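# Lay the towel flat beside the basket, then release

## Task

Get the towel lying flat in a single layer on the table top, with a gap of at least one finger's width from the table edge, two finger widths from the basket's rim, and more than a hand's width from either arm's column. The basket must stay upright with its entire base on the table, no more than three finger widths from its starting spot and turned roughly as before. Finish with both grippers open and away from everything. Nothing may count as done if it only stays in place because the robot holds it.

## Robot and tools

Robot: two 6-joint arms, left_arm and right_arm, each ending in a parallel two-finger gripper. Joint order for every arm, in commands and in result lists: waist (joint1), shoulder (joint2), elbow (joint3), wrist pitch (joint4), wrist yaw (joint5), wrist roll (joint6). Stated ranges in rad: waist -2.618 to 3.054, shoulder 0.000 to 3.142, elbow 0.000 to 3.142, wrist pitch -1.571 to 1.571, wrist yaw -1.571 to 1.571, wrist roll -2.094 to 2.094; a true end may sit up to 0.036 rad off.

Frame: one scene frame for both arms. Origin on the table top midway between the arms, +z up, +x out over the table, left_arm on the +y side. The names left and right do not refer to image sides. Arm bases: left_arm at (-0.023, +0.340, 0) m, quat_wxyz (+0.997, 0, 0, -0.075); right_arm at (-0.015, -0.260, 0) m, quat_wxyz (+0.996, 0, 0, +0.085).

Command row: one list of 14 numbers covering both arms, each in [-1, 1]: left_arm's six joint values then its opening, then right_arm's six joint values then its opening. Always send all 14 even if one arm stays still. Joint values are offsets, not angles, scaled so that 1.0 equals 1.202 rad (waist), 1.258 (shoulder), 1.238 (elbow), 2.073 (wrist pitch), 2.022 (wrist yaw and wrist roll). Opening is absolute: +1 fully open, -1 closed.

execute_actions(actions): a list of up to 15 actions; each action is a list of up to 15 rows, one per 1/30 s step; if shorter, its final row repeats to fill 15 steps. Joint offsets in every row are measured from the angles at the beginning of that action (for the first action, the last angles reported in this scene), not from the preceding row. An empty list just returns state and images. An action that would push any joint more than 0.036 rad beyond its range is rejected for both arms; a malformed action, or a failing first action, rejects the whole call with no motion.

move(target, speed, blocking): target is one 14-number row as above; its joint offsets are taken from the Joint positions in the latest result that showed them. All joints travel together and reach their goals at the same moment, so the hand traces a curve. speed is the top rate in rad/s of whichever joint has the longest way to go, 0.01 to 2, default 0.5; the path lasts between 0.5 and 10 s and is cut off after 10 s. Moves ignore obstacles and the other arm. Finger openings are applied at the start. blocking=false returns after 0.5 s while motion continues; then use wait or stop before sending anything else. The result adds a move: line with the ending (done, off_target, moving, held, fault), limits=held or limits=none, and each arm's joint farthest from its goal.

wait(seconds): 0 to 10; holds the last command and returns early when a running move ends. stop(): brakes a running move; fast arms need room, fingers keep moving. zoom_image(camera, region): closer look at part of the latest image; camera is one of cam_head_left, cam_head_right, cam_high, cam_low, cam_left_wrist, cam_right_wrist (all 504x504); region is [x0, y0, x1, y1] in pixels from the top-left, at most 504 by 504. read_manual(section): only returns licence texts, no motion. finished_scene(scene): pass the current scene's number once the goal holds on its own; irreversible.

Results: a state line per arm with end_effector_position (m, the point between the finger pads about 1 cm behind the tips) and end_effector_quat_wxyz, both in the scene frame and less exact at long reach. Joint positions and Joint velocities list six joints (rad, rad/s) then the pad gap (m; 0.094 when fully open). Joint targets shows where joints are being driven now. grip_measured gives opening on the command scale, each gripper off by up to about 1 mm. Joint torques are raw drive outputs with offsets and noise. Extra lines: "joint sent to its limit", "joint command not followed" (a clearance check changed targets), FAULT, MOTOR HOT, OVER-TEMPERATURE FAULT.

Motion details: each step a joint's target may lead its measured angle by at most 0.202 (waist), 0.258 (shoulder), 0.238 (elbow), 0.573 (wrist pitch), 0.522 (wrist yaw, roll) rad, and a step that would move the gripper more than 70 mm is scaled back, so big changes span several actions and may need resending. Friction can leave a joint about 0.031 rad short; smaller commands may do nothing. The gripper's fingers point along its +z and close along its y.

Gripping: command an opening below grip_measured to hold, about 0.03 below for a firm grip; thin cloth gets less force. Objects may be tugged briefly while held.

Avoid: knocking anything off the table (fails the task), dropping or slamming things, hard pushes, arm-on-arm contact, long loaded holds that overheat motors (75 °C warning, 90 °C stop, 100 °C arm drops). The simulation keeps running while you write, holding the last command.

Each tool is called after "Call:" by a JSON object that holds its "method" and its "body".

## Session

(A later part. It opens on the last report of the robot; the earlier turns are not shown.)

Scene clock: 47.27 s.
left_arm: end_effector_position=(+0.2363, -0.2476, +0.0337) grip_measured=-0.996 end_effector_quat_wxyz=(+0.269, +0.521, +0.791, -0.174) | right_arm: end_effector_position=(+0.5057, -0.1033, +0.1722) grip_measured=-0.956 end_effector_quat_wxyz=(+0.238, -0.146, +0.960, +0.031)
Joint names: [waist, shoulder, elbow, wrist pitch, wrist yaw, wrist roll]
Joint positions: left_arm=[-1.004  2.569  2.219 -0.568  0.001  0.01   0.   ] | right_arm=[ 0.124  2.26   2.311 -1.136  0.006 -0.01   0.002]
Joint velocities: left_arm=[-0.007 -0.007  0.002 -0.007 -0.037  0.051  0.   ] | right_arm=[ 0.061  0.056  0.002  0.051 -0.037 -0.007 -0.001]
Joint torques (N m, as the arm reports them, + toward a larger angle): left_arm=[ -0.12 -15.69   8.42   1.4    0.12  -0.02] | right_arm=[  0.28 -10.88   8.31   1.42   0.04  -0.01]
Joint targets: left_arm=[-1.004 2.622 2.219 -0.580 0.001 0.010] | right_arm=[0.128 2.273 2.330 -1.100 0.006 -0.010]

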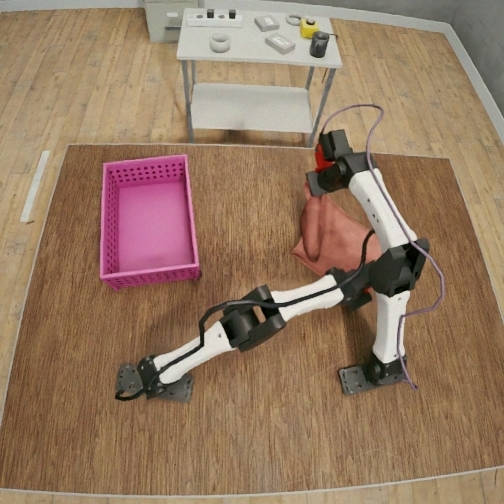

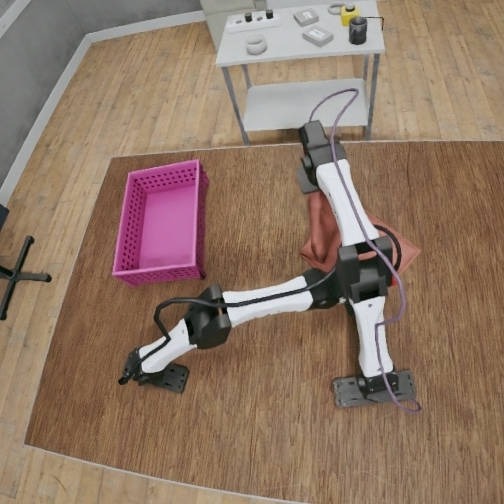

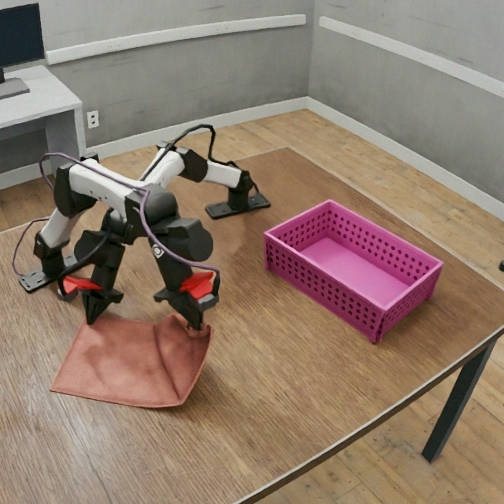

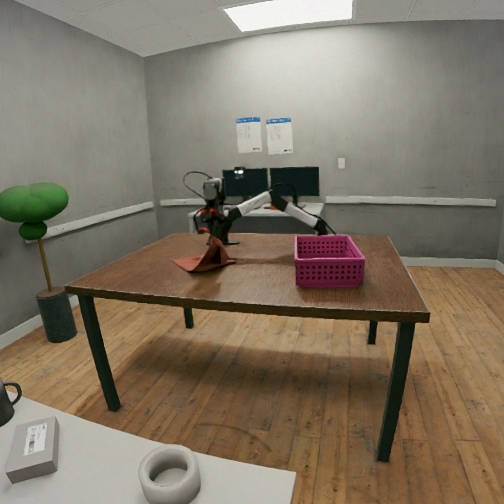

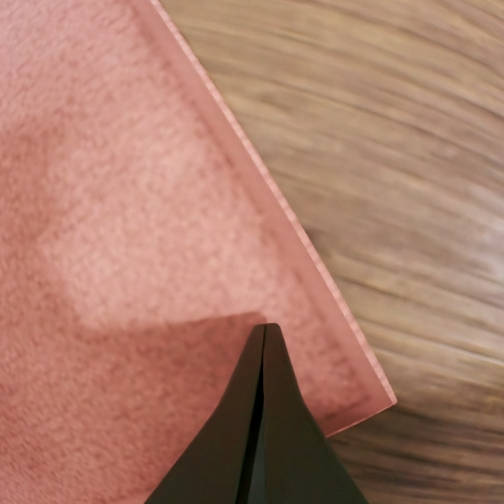

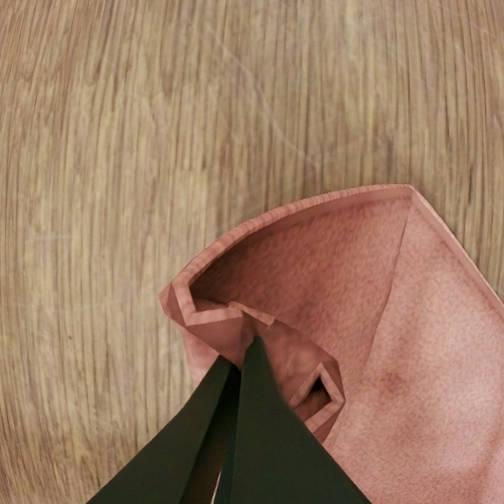

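Call:
{"method": "move", "body": {"target": [0,-0.06,0,0,0,0,-1, 0.003,0.01,0.015,0.017,0,0,-1], "speed": 0.2}}

Call:
{"method": "move", "body": {"target": [0,-0.59,-0.79,0,0,0,-1, 0.003,0.01,0.015,0.01,0,0,-1], "speed": 0.7}}

Scene clock: 49.53 s.
left_arm: end_effector_position=(+0.2382, -0.2520, +0.0741) grip_measured=-0.996 end_effector_quat_wxyz=(+0.297, +0.515, +0.781, -0.192) | right_arm: end_effector_position=(+0.5086, -0.1018, +0.1735) grip_measured=-0.956 end_effector_quat_wxyz=(+0.245, -0.147, +0.958, +0.032)
Joint names: [waist, shoulder, elbow, wrist pitch, wrist yaw, wrist roll]
Joint positions: left_arm=[-1.004  2.506  2.219 -0.562  0.001  0.01   0.   ] | right_arm=[ 0.125  2.26   2.311 -1.122  0.006 -0.01   0.002]
Joint velocities: left_arm=[-0.017 -0.027 -0.007 -0.022  0.037 -0.007  0.001] | right_arm=[-0.007  0.002 -0.017 -0.066 -0.037  0.022 -0.001]
Joint torques (N m, as the arm reports them, + toward a larger angle): left_arm=[ -0.22 -19.12   8.51   1.55   0.14  -0.04] | right_arm=[  0.16 -11.59   6.91   1.26   0.05  -0.01]
Joint targets: left_arm=[-1.004 2.515 2.219 -0.567 0.001 0.010] | right_arm=[0.125 2.260 2.311 -1.122 0.006 -0.010]
move: held (left_arm, right_arm); limits=held; held on 9 of 22 steps (right_arm, left_arm), including the last (right_arm, left_arm); left_arm: farthest joint: the shoulder, 0.012 radians from its target (0.075 radians at the start); right_arm: farthest joint: the wrist pitch, 0.021 radians from its target (0.021 radians at the start)
joint command not followed: on one or more control steps a check withheld the commanded joint targets of the left arm, and it was not sent them on those steps. On the call's last step the targets were still withheld.
cause: the commanded joint targets would bring a part of the robot too close to another arm (this arm's wrist (the part past the wrist pitch) and the other arm's upper arm (the part past the shoulder)); next, command targets that bring no part of the robot closer to that arm.
joint command not followed: on one or more control steps a check withheld the commanded joint targets of the right arm, and it was not sent them on those steps. On the call's last step the targets were still withheld.
cause: the commanded joint targets would bring a part of the robot too close to another arm (this arm's upper arm (the part past the shoulder) and the other arm's wrist (the part past the wrist pitch)); next, command targets that bring no part of the robot closer to that arm.

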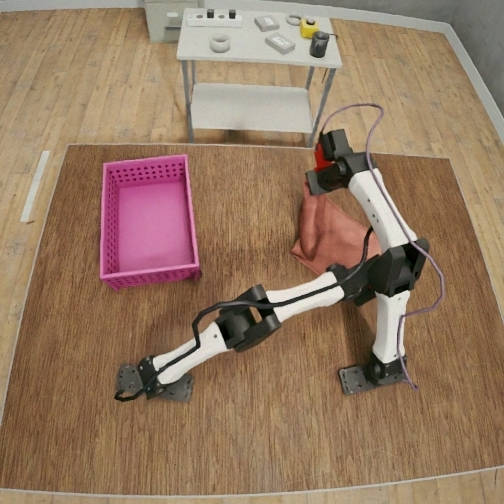

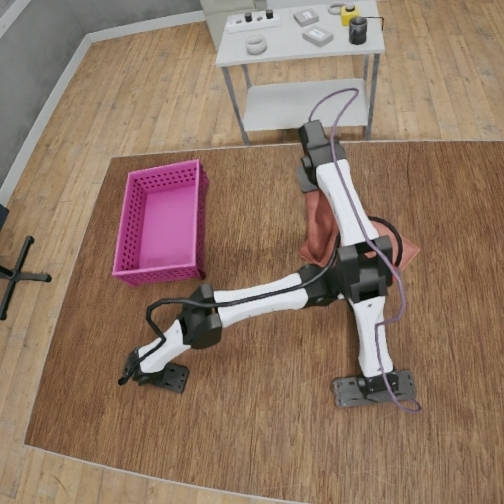

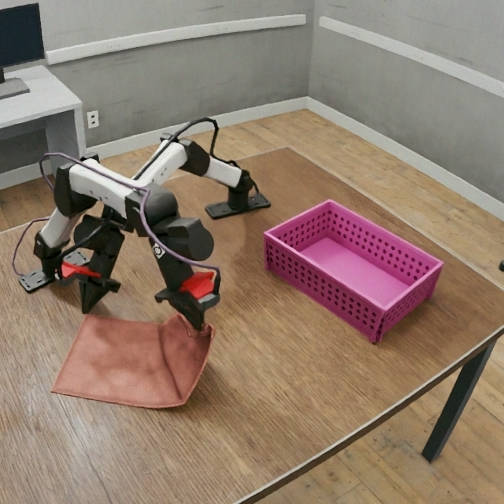

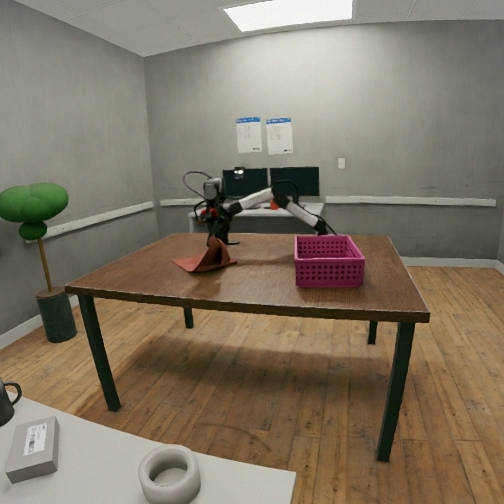

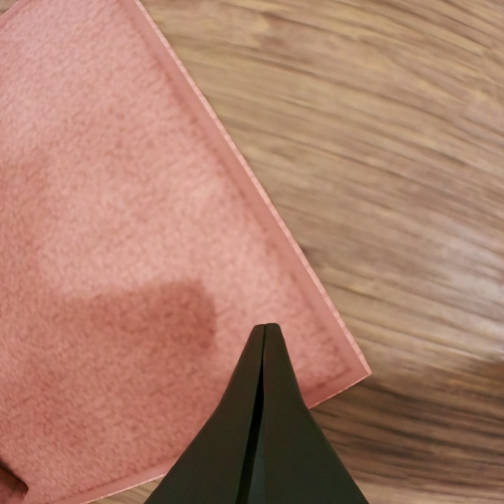

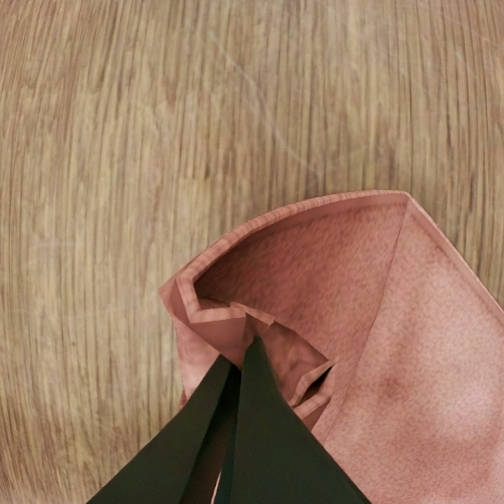

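Scene clock: 51.30 s.
left_arm: end_effector_position=(+0.2357, -0.2462, +0.0775) grip_measured=-0.996 end_effector_quat_wxyz=(+0.294, +0.515, +0.782, -0.190) | right_arm: end_effector_position=(+0.5086, -0.1018, +0.1735) grip_measured=-0.956 end_effector_quat_wxyz=(+0.245, -0.147, +0.958, +0.032)
Joint names: [waist, shoulder, elbow, wrist pitch, wrist yaw, wrist roll]
Joint positions: left_arm=[-1.004  2.474  2.178 -0.559  0.001  0.01   0.   ] | right_arm=[ 0.125  2.26   2.311 -1.122  0.006 -0.01   0.002]
Joint velocities: left_arm=[ 0.007 -0.007 -0.017  0.007 -0.066 -0.037  0.   ] | right_arm=[ 0.002 -0.012 -0.017 -0.007 -0.007  0.007  0.001]
Joint torques (N m, as the arm reports them, + toward a larger angle): left_arm=[ -0.16 -19.28   8.83   1.57   0.15  -0.03] | right_arm=[  0.15 -11.61   6.87   1.27   0.04  -0.01]
Joint targets: left_arm=[-1.004 2.480 2.183 -0.559 0.001 0.010] | right_arm=[0.125 2.260 2.311 -1.122 0.006 -0.010]
move: held (left_arm, right_arm); limits=held; held on 47 of 53 steps (right_arm, left_arm), including the last (right_arm, left_arm); left_arm: farthest joint: the elbow, 0.937 radians from its target (0.978 radians at the start); right_arm: farthest joint: the wrist pitch, 0.021 radians from its target (0.021 radians at the start)
joint command not followed: on one or more control steps a check withheld the commanded joint targets of the left arm, and it was not sent them on those steps. On the call's last step the targets were still withheld.
cause: the commanded joint targets would bring a part of the robot too close to another arm (this arm's wrist (the part past the wrist pitch) and the other arm's upper arm (the part past the shoulder)); next, command targets that bring no part of the robot closer to that arm.
joint command not followed: on one or more control steps a check withheld the commanded joint targets of the right arm, and it was not sent them on those steps. On the call's last step the targets were still withheld.
cause: the commanded joint targets would bring a part of the robot too close to another arm (this arm's forearm (the part past the elbow) and the other arm's wrist (the part past the wrist pitch)); next, command targets that bring no part of the robot closer to that arm.

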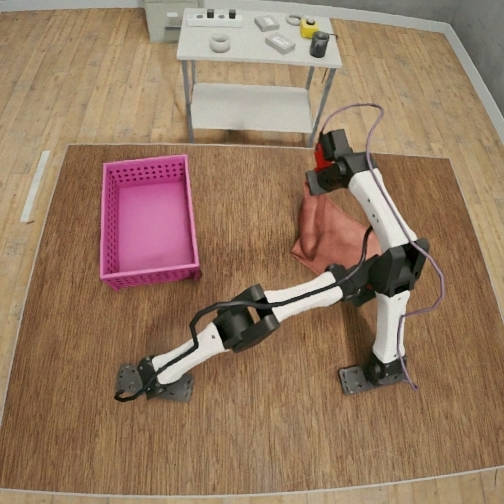

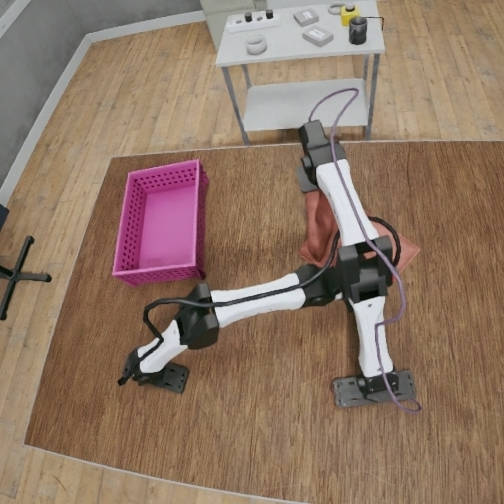

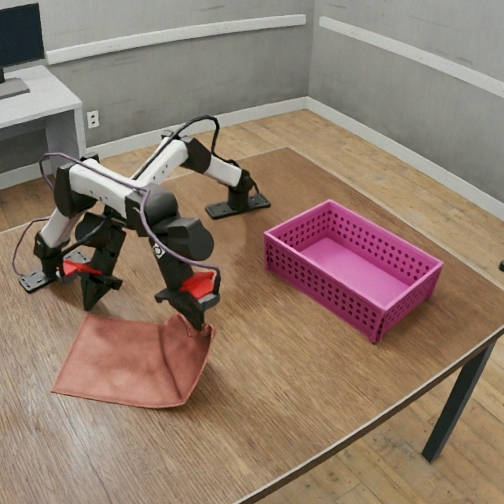

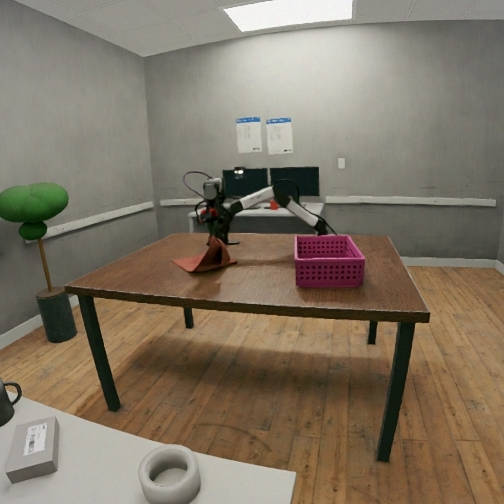

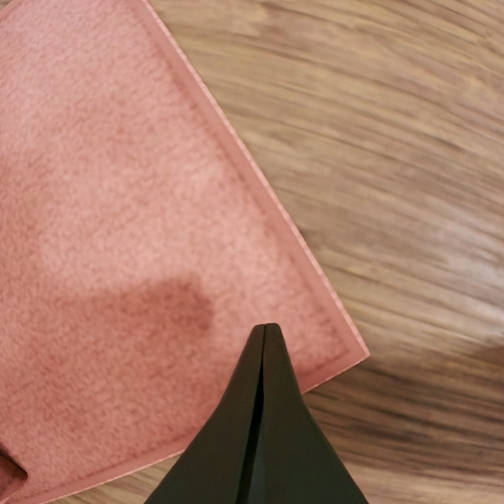

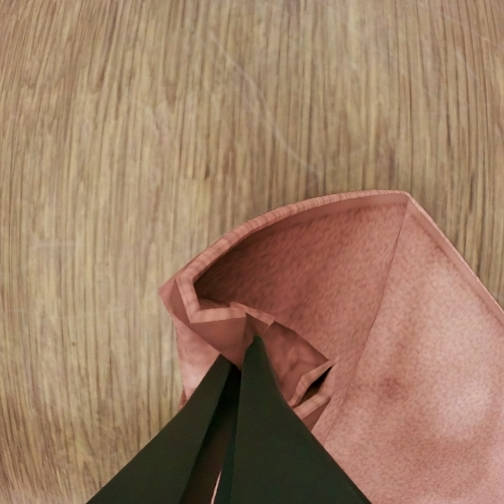

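Call:
{"method": "move", "body": {"target": [0,-0.241,-0.593,0.2827,0,0,-1, 0,0,0,0,0,0,-1], "speed": 0.5}}

Scene clock: 54.43 s.
left_arm: end_effector_position=(+0.2130, -0.1948, +0.0554) grip_measured=-0.996 end_effector_quat_wxyz=(+0.355, +0.499, +0.757, -0.229) | right_arm: end_effector_position=(+0.5086, -0.1018, +0.1735) grip_measured=-0.956 end_effector_quat_wxyz=(+0.245, -0.147, +0.958, +0.032)
Joint names: [waist, shoulder, elbow, wrist pitch, wrist yaw, wrist roll]
Joint positions: left_arm=[-1.004  2.184  1.468  0.017  0.001  0.01   0.   ] | right_arm=[ 0.125  2.26   2.311 -1.122  0.006 -0.01   0.002]
Joint velocities: left_arm=[-0.012 -0.012 -0.002  0.022 -0.007  0.066 -0.001] | right_arm=[ 0.002  0.002 -0.012  0.066 -0.007  0.066 -0.   ]
Joint torques (N m, as the arm reports them, + toward a larger angle): left_arm=[ -0.23 -17.74   6.03   1.85   0.12  -0.02] | right_arm=[  0.16 -11.59   6.89   1.26   0.05  -0.01]
Joint targets: left_arm=[-1.004 2.171 1.444 0.027 0.001 0.010] | right_arm=[0.125 2.260 2.311 -1.122 0.006 -0.010]
move: off_target (left_arm); limits=none; left_arm: farthest joint: the elbow, 0.024 radians from its target (0.735 radians at the start); right_arm: farthest joint: the waist, 0.000 radians from its target (0.000 radians at the start)

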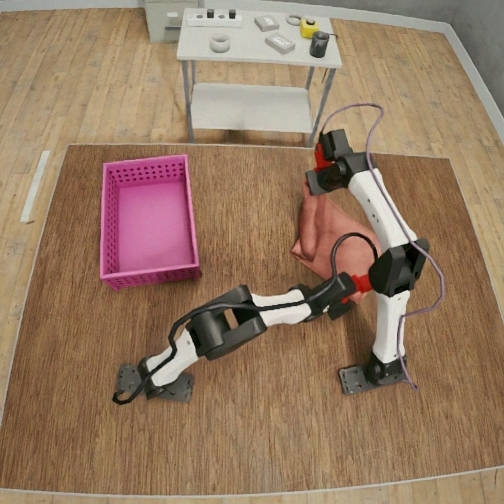

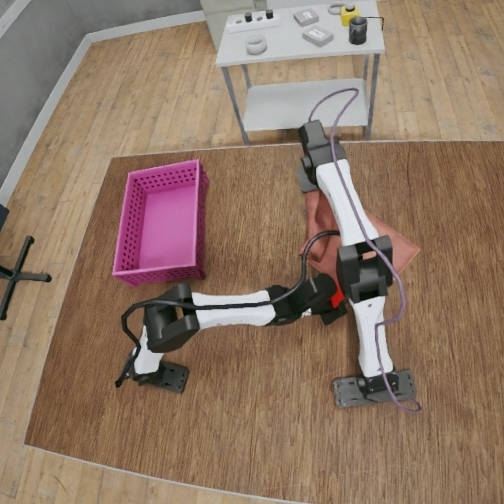

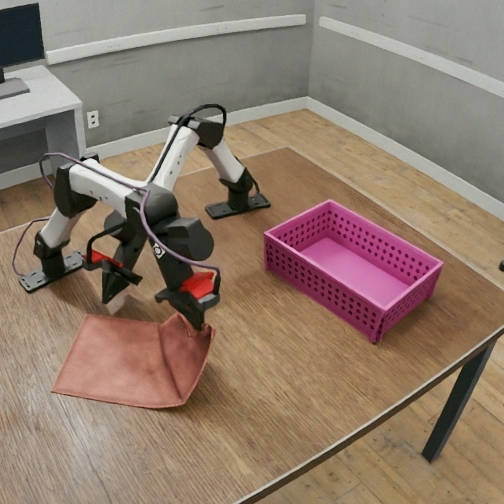

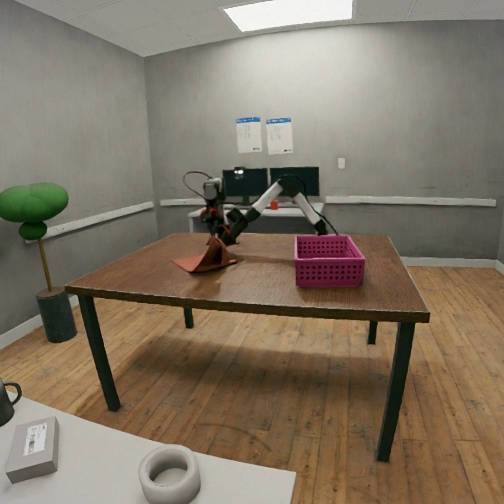

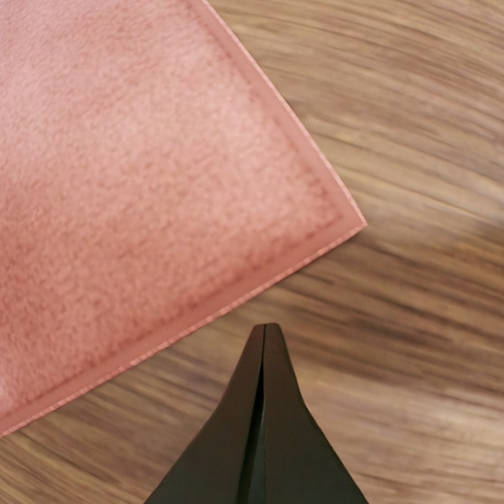

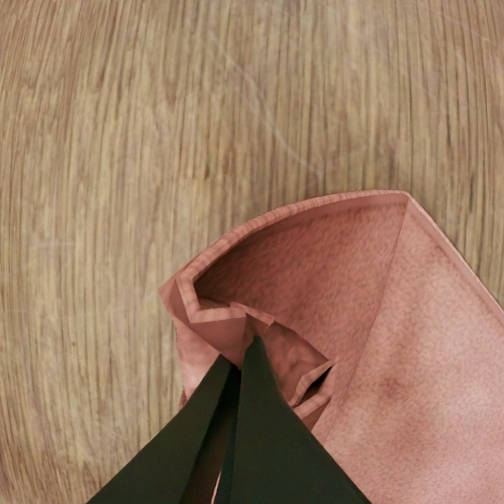

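Call:
{"method": "move", "body": {"target": [0,-0.508,-0.573,-0.015,0,0,-1, 0,0,0,0,0,0,-1], "speed": 0.7}}

Call:
{"method": "move", "body": {"target": [0,0,0,0,0,0,-1, 0.068,0.140,-0.050,0.222,0,0,-1], "speed": 0.3}}

Scene clock: 56.73 s.
left_arm: end_effector_position=(+0.1424, -0.0352, +0.0769) grip_measured=-0.996 end_effector_quat_wxyz=(+0.327, +0.507, +0.769, -0.211) | right_arm: end_effector_position=(+0.5086, -0.1018, +0.1735) grip_measured=-0.956 end_effector_quat_wxyz=(+0.245, -0.147, +0.958, +0.032)
Joint names: [waist, shoulder, elbow, wrist pitch, wrist yaw, wrist roll]
Joint positions: left_arm=[-1.004  1.559  0.781  0.006  0.001  0.01   0.   ] | right_arm=[ 0.125  2.26   2.311 -1.122  0.006 -0.01   0.002]
Joint velocities: left_arm=[-0.002 -0.002 -0.012 -0.095 -0.007  0.007  0.001] | right_arm=[-0.007 -0.007 -0.012  0.007 -0.007 -0.022 -0.   ]
Joint torques (N m, as the arm reports them, + toward a larger angle): left_arm=[ -0.15 -10.19   5.64   1.52   0.11  -0.04] | right_arm=[  0.17 -11.59   6.9    1.27   0.04  -0.01]
Joint targets: left_arm=[-1.004 1.545 0.758 -0.014 0.001 0.010] | right_arm=[0.125 2.260 2.311 -1.122 0.006 -0.010]
move: off_target (left_arm); limits=none; left_arm: farthest joint: the elbow, 0.022 radians from its target (0.709 radians at the start); right_arm: farthest joint: the waist, 0.000 radians from its target (0.000 radians at the start)

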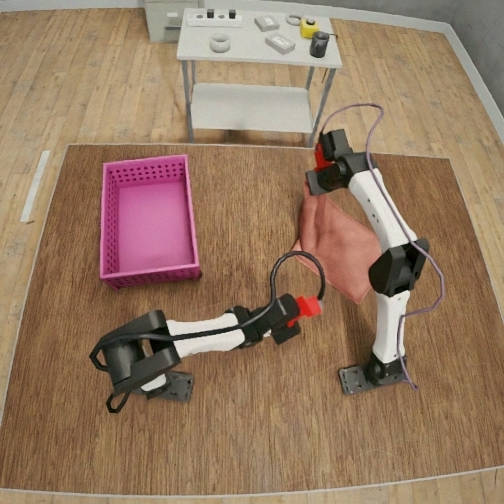

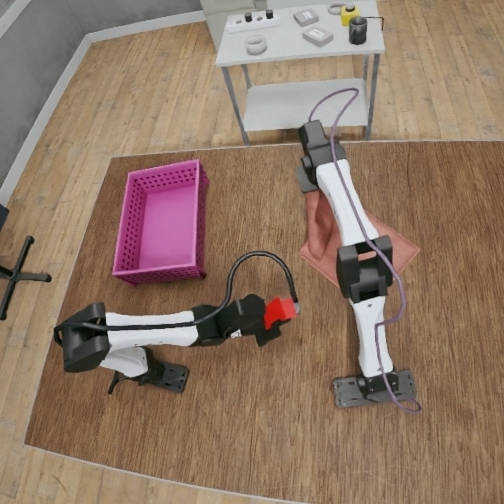

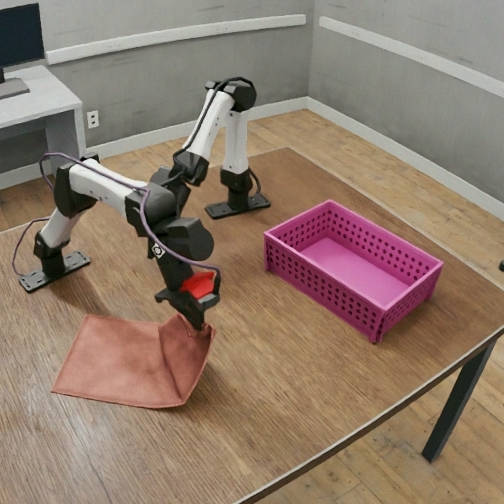

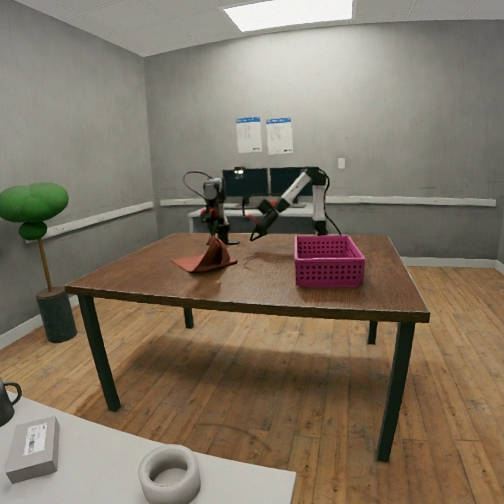

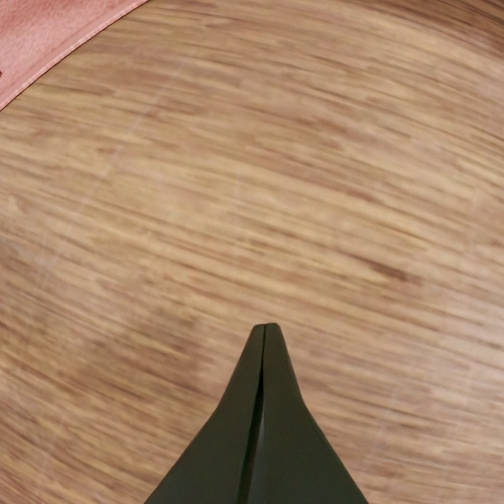

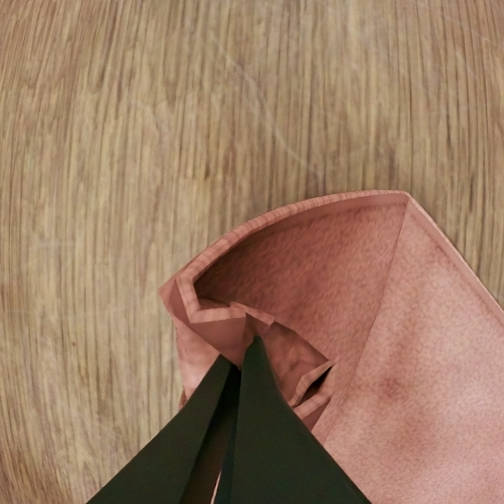

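Scene clock: 59.00 s.
left_arm: end_effector_position=(+0.1424, -0.0352, +0.0769) grip_measured=-0.996 end_effector_quat_wxyz=(+0.327, +0.507, +0.769, -0.211) | right_arm: end_effector_position=(+0.5764, -0.0325, +0.1237) grip_measured=-0.956 end_effector_quat_wxyz=(+0.351, -0.175, +0.918, +0.061)
Joint names: [waist, shoulder, elbow, wrist pitch, wrist yaw, wrist roll]
Joint positions: left_arm=[-1.004  1.559  0.781  0.006  0.001  0.01   0.   ] | right_arm=[ 0.199  2.424  2.264 -0.682  0.006 -0.01   0.002]
Joint velocities: left_arm=[ 0.007 -0.022  0.002  0.037 -0.007  0.051 -0.   ] | right_arm=[-0.012  0.007  0.007 -0.022  0.022  0.007 -0.001]
Joint torques (N m, as the arm reports them, + toward a larger angle): left_arm=[-0.23 -9.18  7.79  1.69  0.14 -0.03] | right_arm=[  0.84 -12.27   6.33   1.74   0.04  -0.02]
Joint targets: left_arm=[-1.004 1.559 0.781 0.006 0.001 0.010] | right_arm=[0.207 2.437 2.249 -0.662 0.006 -0.010]
move: done; limits=none; left_arm: farthest joint: the waist, 0.000 radians from its target (0.000 radians at the start); right_arm: farthest joint: the wrist pitch, 0.020 radians from its target (0.460 radians at the start)

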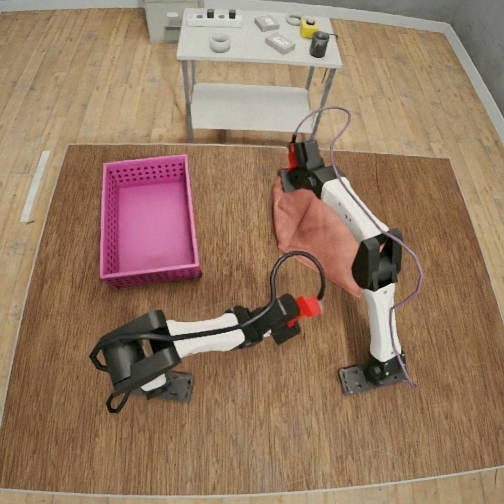

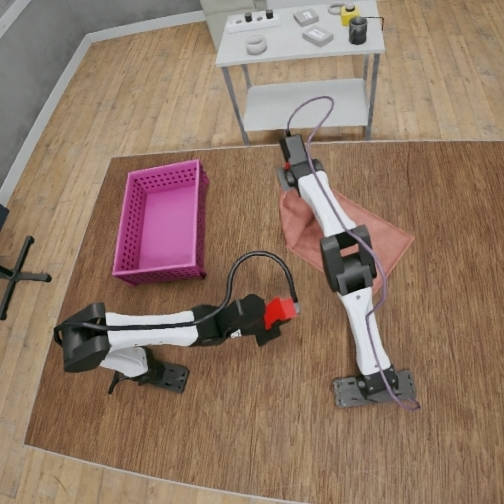

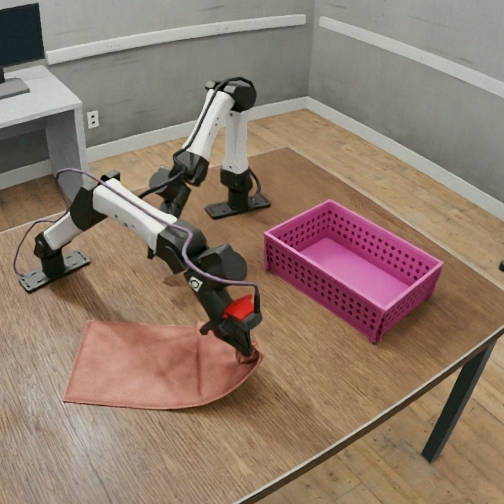

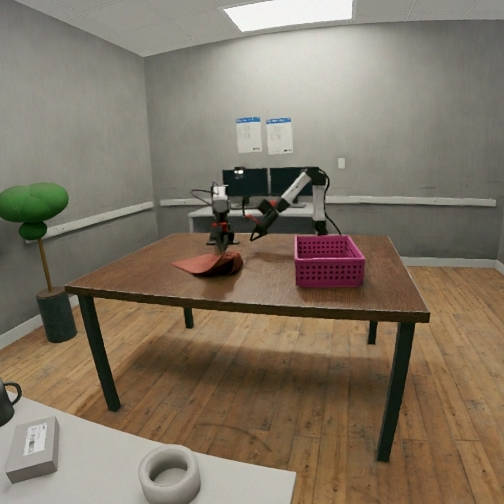

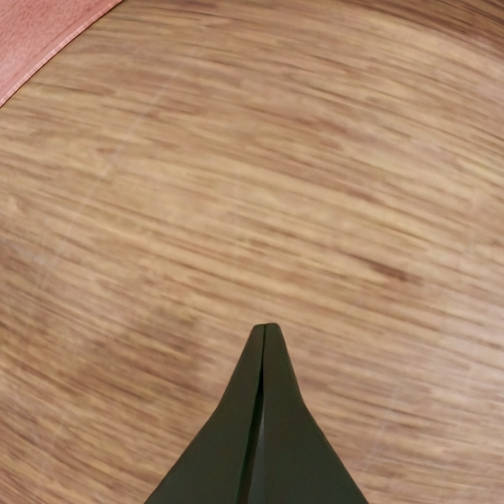

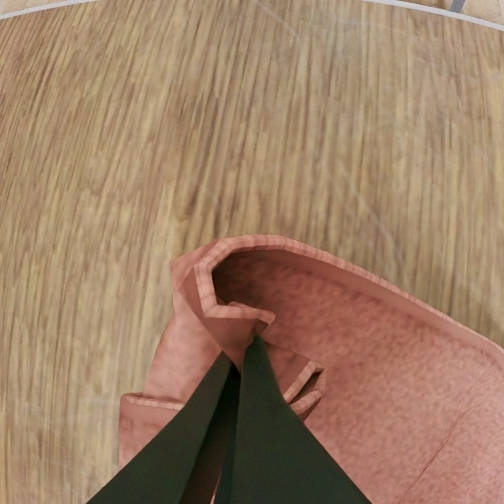

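Call:
{"method": "zoom_image", "body": {"camera": "cam_head_left", "region": [230, 130, 410, 310]}}

Region (230, 130, 410, 310) of cam_head_left's 504x504 image, scaled by 2.800, with more detail than that image has.

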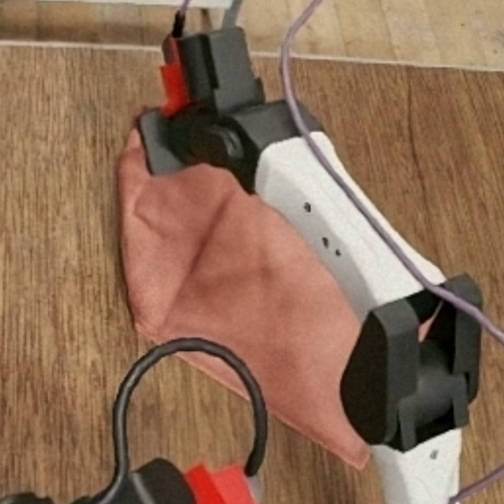

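Call:
{"method": "move", "body": {"target": [0,0,0,0,0,0,-1, 0.032,0.147,-0.03,0.1237,0,0,-1], "speed": 0.25}}

Call:
{"method": "execute_actions", "body": {"actions": [[[0,0,0,0,0,0,-1, 0,0,0,0,0,0,-0.7],[0,0,0,0,0,0,-1, 0,0,0,0,0,0,-0.5],[0,0,0,0,0,0,-1, 0,0,0,0,0,0,-0.3],[0,0,0,0,0,0,-1, 0,0,0,0,0,0,-0.1],[0,0,0,0,0,0,-1, 0,0,0,0,0,0,0.1]]]}}

Scene clock: 62.27 s.
left_arm: end_effector_position=(+0.1424, -0.0352, +0.0769) grip_measured=-0.996 end_effector_quat_wxyz=(+0.327, +0.507, +0.769, -0.211) | right_arm: end_effector_position=(+0.6017, -0.0017, +0.0496) grip_measured=-0.956 end_effector_quat_wxyz=(+0.374, -0.186, +0.906, +0.071)
Joint names: [waist, shoulder, elbow, wrist pitch, wrist yaw, wrist roll]
Joint positions: left_arm=[-1.004  1.559  0.781  0.006  0.001  0.01   0.   ] | right_arm=[ 0.228  2.592  2.244 -0.443  0.006 -0.01   0.002]
Joint velocities: left_arm=[ 0.007 -0.002 -0.017  0.022  0.051 -0.037  0.   ] | right_arm=[ 0.007  0.002 -0.007 -0.007 -0.066 -0.037 -0.001]
Joint torques (N m, as the arm reports them, + toward a larger angle): left_arm=[-0.2  -9.16  7.68  1.7   0.12 -0.03] | right_arm=[  0.95 -12.82   6.14   1.79   0.04  -0.02]
Joint targets: left_arm=[-1.004 1.559 0.781 0.006 0.001 0.010] | right_arm=[0.237 2.609 2.226 -0.425 0.006 -0.010]
move: done; limits=none; left_arm: farthest joint: the waist, 0.000 radians from its target (0.000 radians at the start); right_arm: farthest joint: the shoulder, 0.017 radians from its target (0.185 radians at the start)

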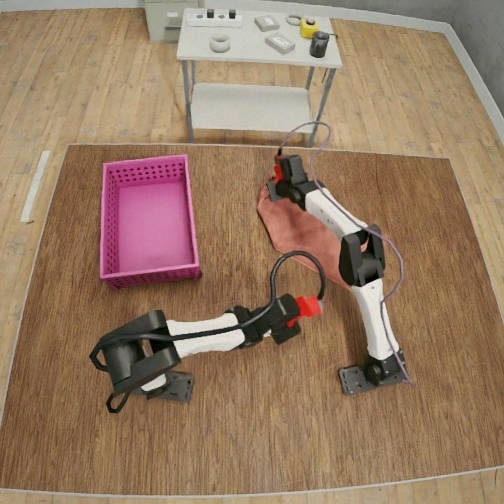

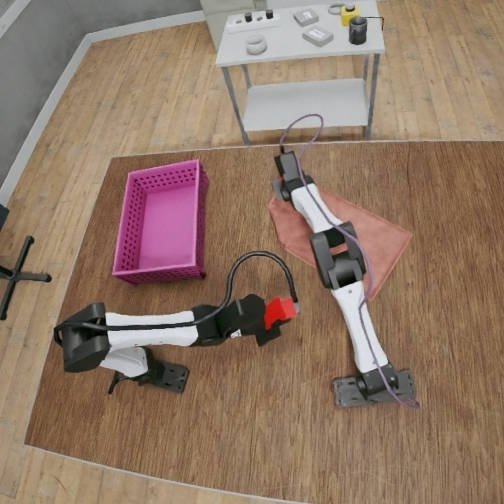

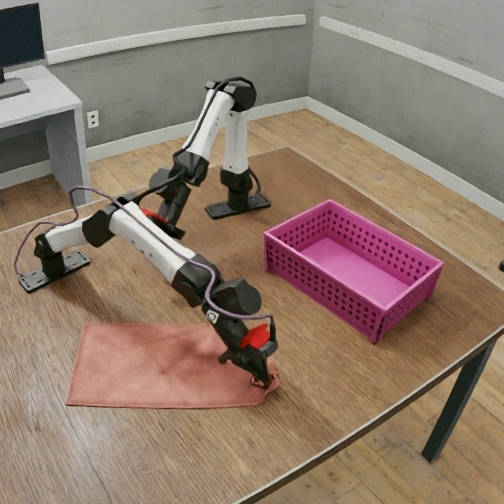

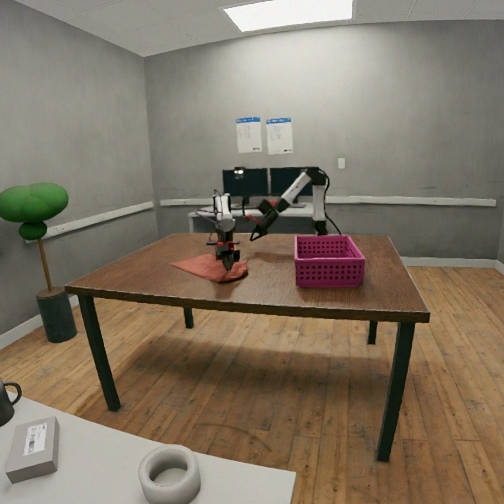

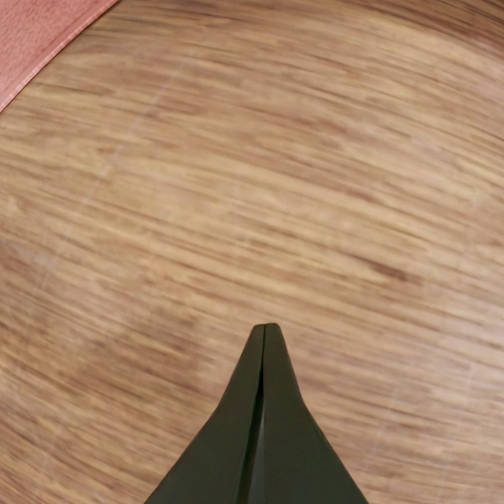

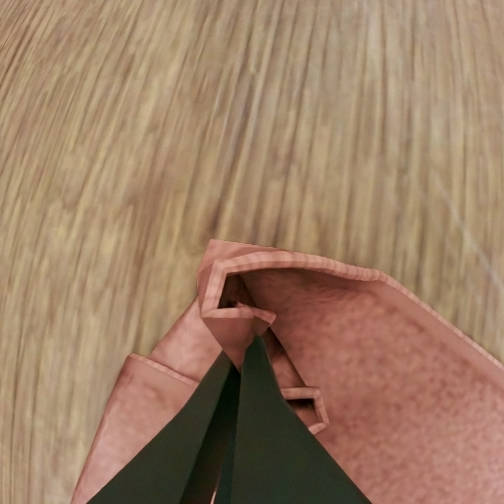

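Scene clock: 62.77 s.
left_arm: end_effector_position=(+0.1424, -0.0352, +0.0769) grip_measured=-0.996 end_effector_quat_wxyz=(+0.327, +0.507, +0.769, -0.211) | right_arm: end_effector_position=(+0.6017, -0.0017, +0.0496) grip_measured=+0.097 end_effector_quat_wxyz=(+0.374, -0.186, +0.906, +0.071)
Joint names: [waist, shoulder, elbow, wrist pitch, wrist yaw, wrist roll]
Joint positions: left_arm=[-1.004  1.559  0.781  0.006  0.001  0.01   0.   ] | right_arm=[ 0.228  2.592  2.244 -0.443  0.006 -0.01   0.052]
Joint velocities: left_arm=[ 0.002  0.002  0.002 -0.037 -0.007  0.007  0.   ] | right_arm=[ 0.012 -0.002  0.002 -0.051 -0.066 -0.007  0.   ]
Joint torques (N m, as the arm reports them, + toward a larger angle): left_arm=[-0.22 -9.17  7.7   1.71  0.11 -0.03] | right_arm=[  0.19 -14.01   7.5    1.65   0.04  -0.03]
Joint targets: left_arm=[-1.004 1.559 0.781 0.006 0.001 0.010] | right_arm=[0.228 2.592 2.244 -0.443 0.006 -0.010]

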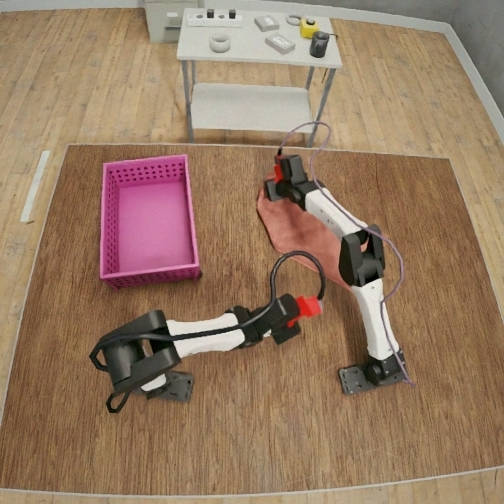

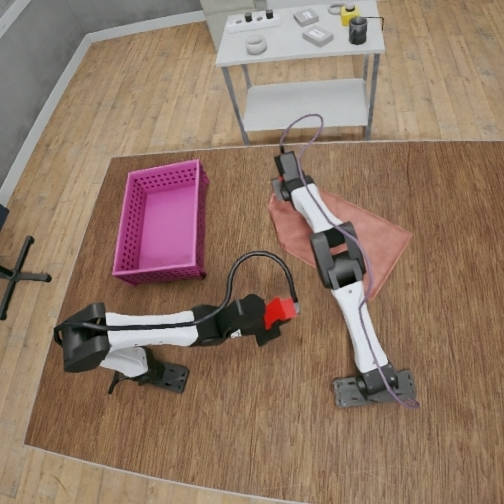

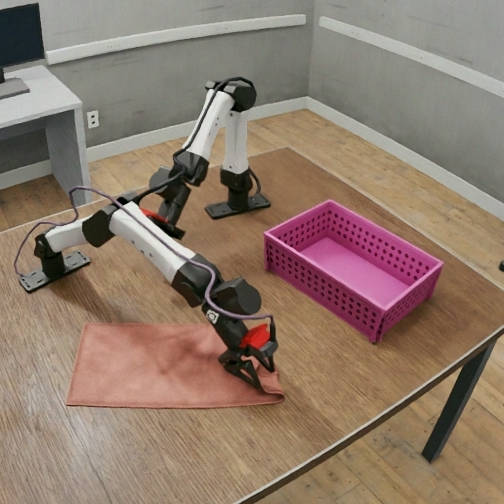

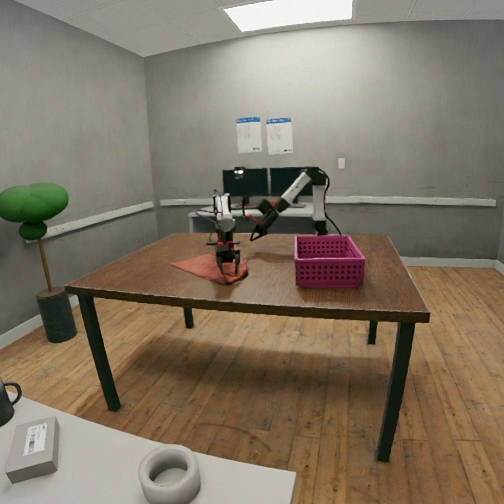

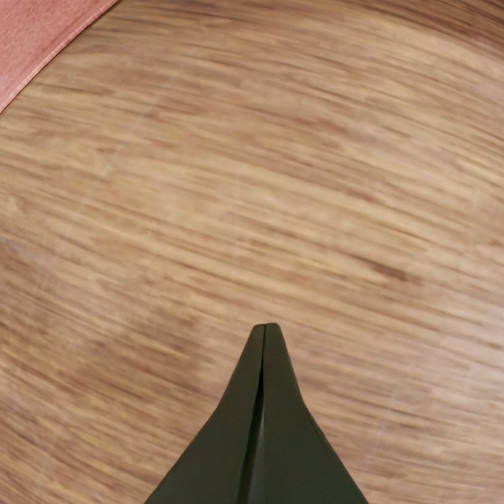

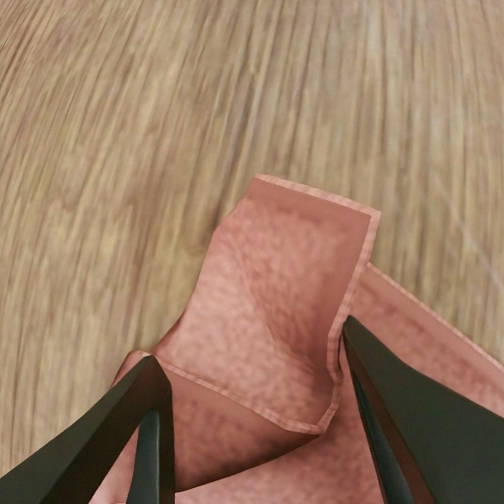

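Call:
{"method": "move", "body": {"target": [0,0,0,0,0,0,-1, 0.11,0.012,0,0,0,0,0.1], "speed": 0.15}}

Scene clock: 65.90 s.
left_arm: end_effector_position=(+0.1424, -0.0352, +0.0769) grip_measured=-0.996 end_effector_quat_wxyz=(+0.327, +0.507, +0.769, -0.211) | right_arm: end_effector_position=(+0.5635, +0.0753, +0.0496) grip_measured=+0.097 end_effector_quat_wxyz=(+0.369, -0.244, +0.892, +0.094)
Joint names: [waist, shoulder, elbow, wrist pitch, wrist yaw, wrist roll]
Joint positions: left_arm=[-1.004  1.559  0.781  0.006  0.001  0.01   0.   ] | right_arm=[ 0.357  2.592  2.244 -0.443  0.006 -0.01   0.052]
Joint velocities: left_arm=[-0.012 -0.002  0.007 -0.007 -0.037  0.007 -0.001] | right_arm=[ 0.002 -0.012  0.017 -0.022  0.051 -0.051  0.   ]
Joint torques (N m, as the arm reports them, + toward a larger angle): left_arm=[-0.22 -9.2   7.64  1.71  0.12 -0.02] | right_arm=[  0.42 -12.98   7.49   1.65   0.04  -0.02]
Joint targets: left_arm=[-1.004 1.559 0.781 0.006 0.001 0.010] | right_arm=[0.360 2.607 2.244 -0.443 0.006 -0.010]
move: done; limits=none; left_arm: farthest joint: the waist, 0.000 radians from its target (0.000 radians at the start); right_arm: farthest joint: the shoulder, 0.015 radians from its target (0.015 radians at the start)

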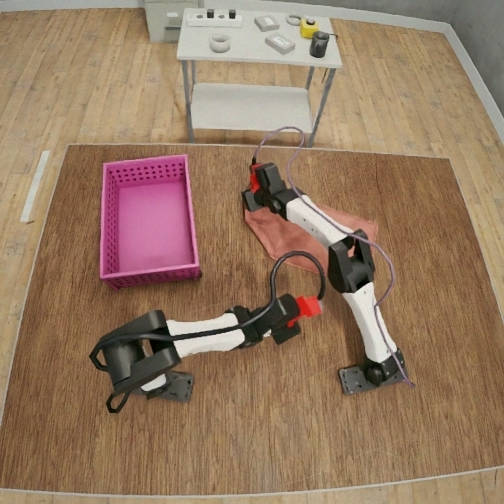

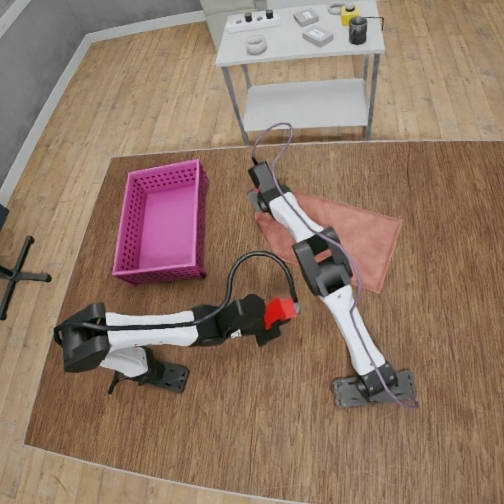

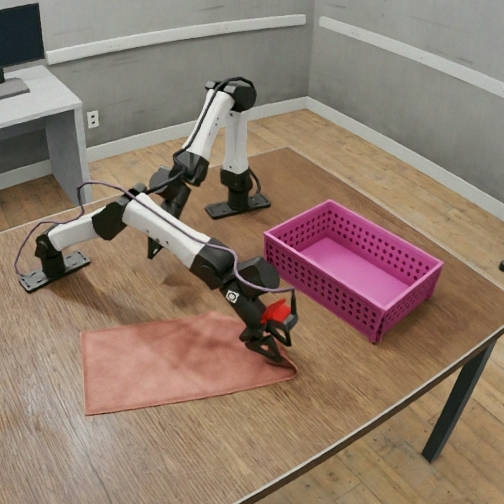

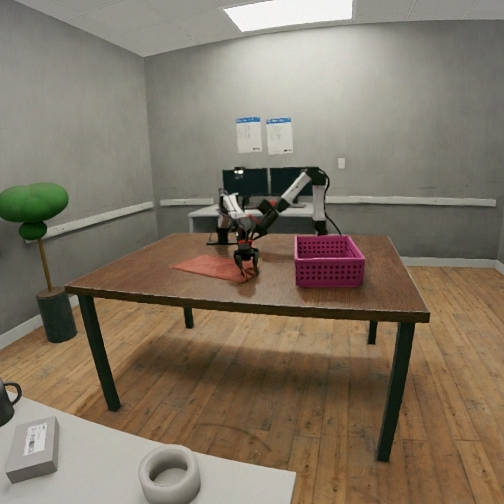

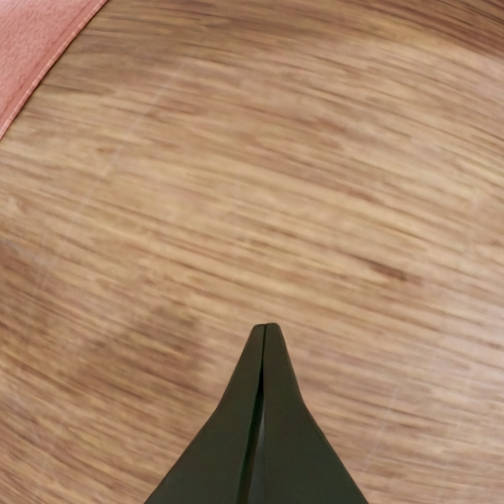

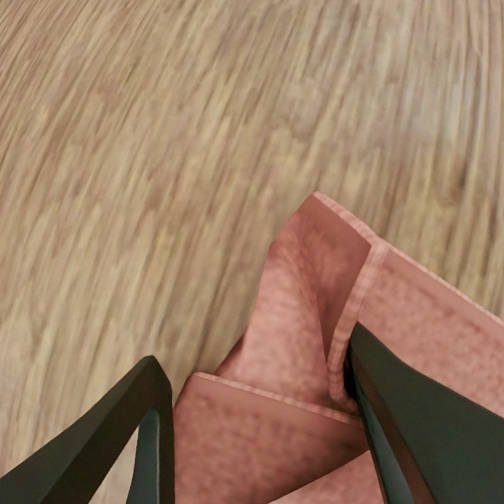

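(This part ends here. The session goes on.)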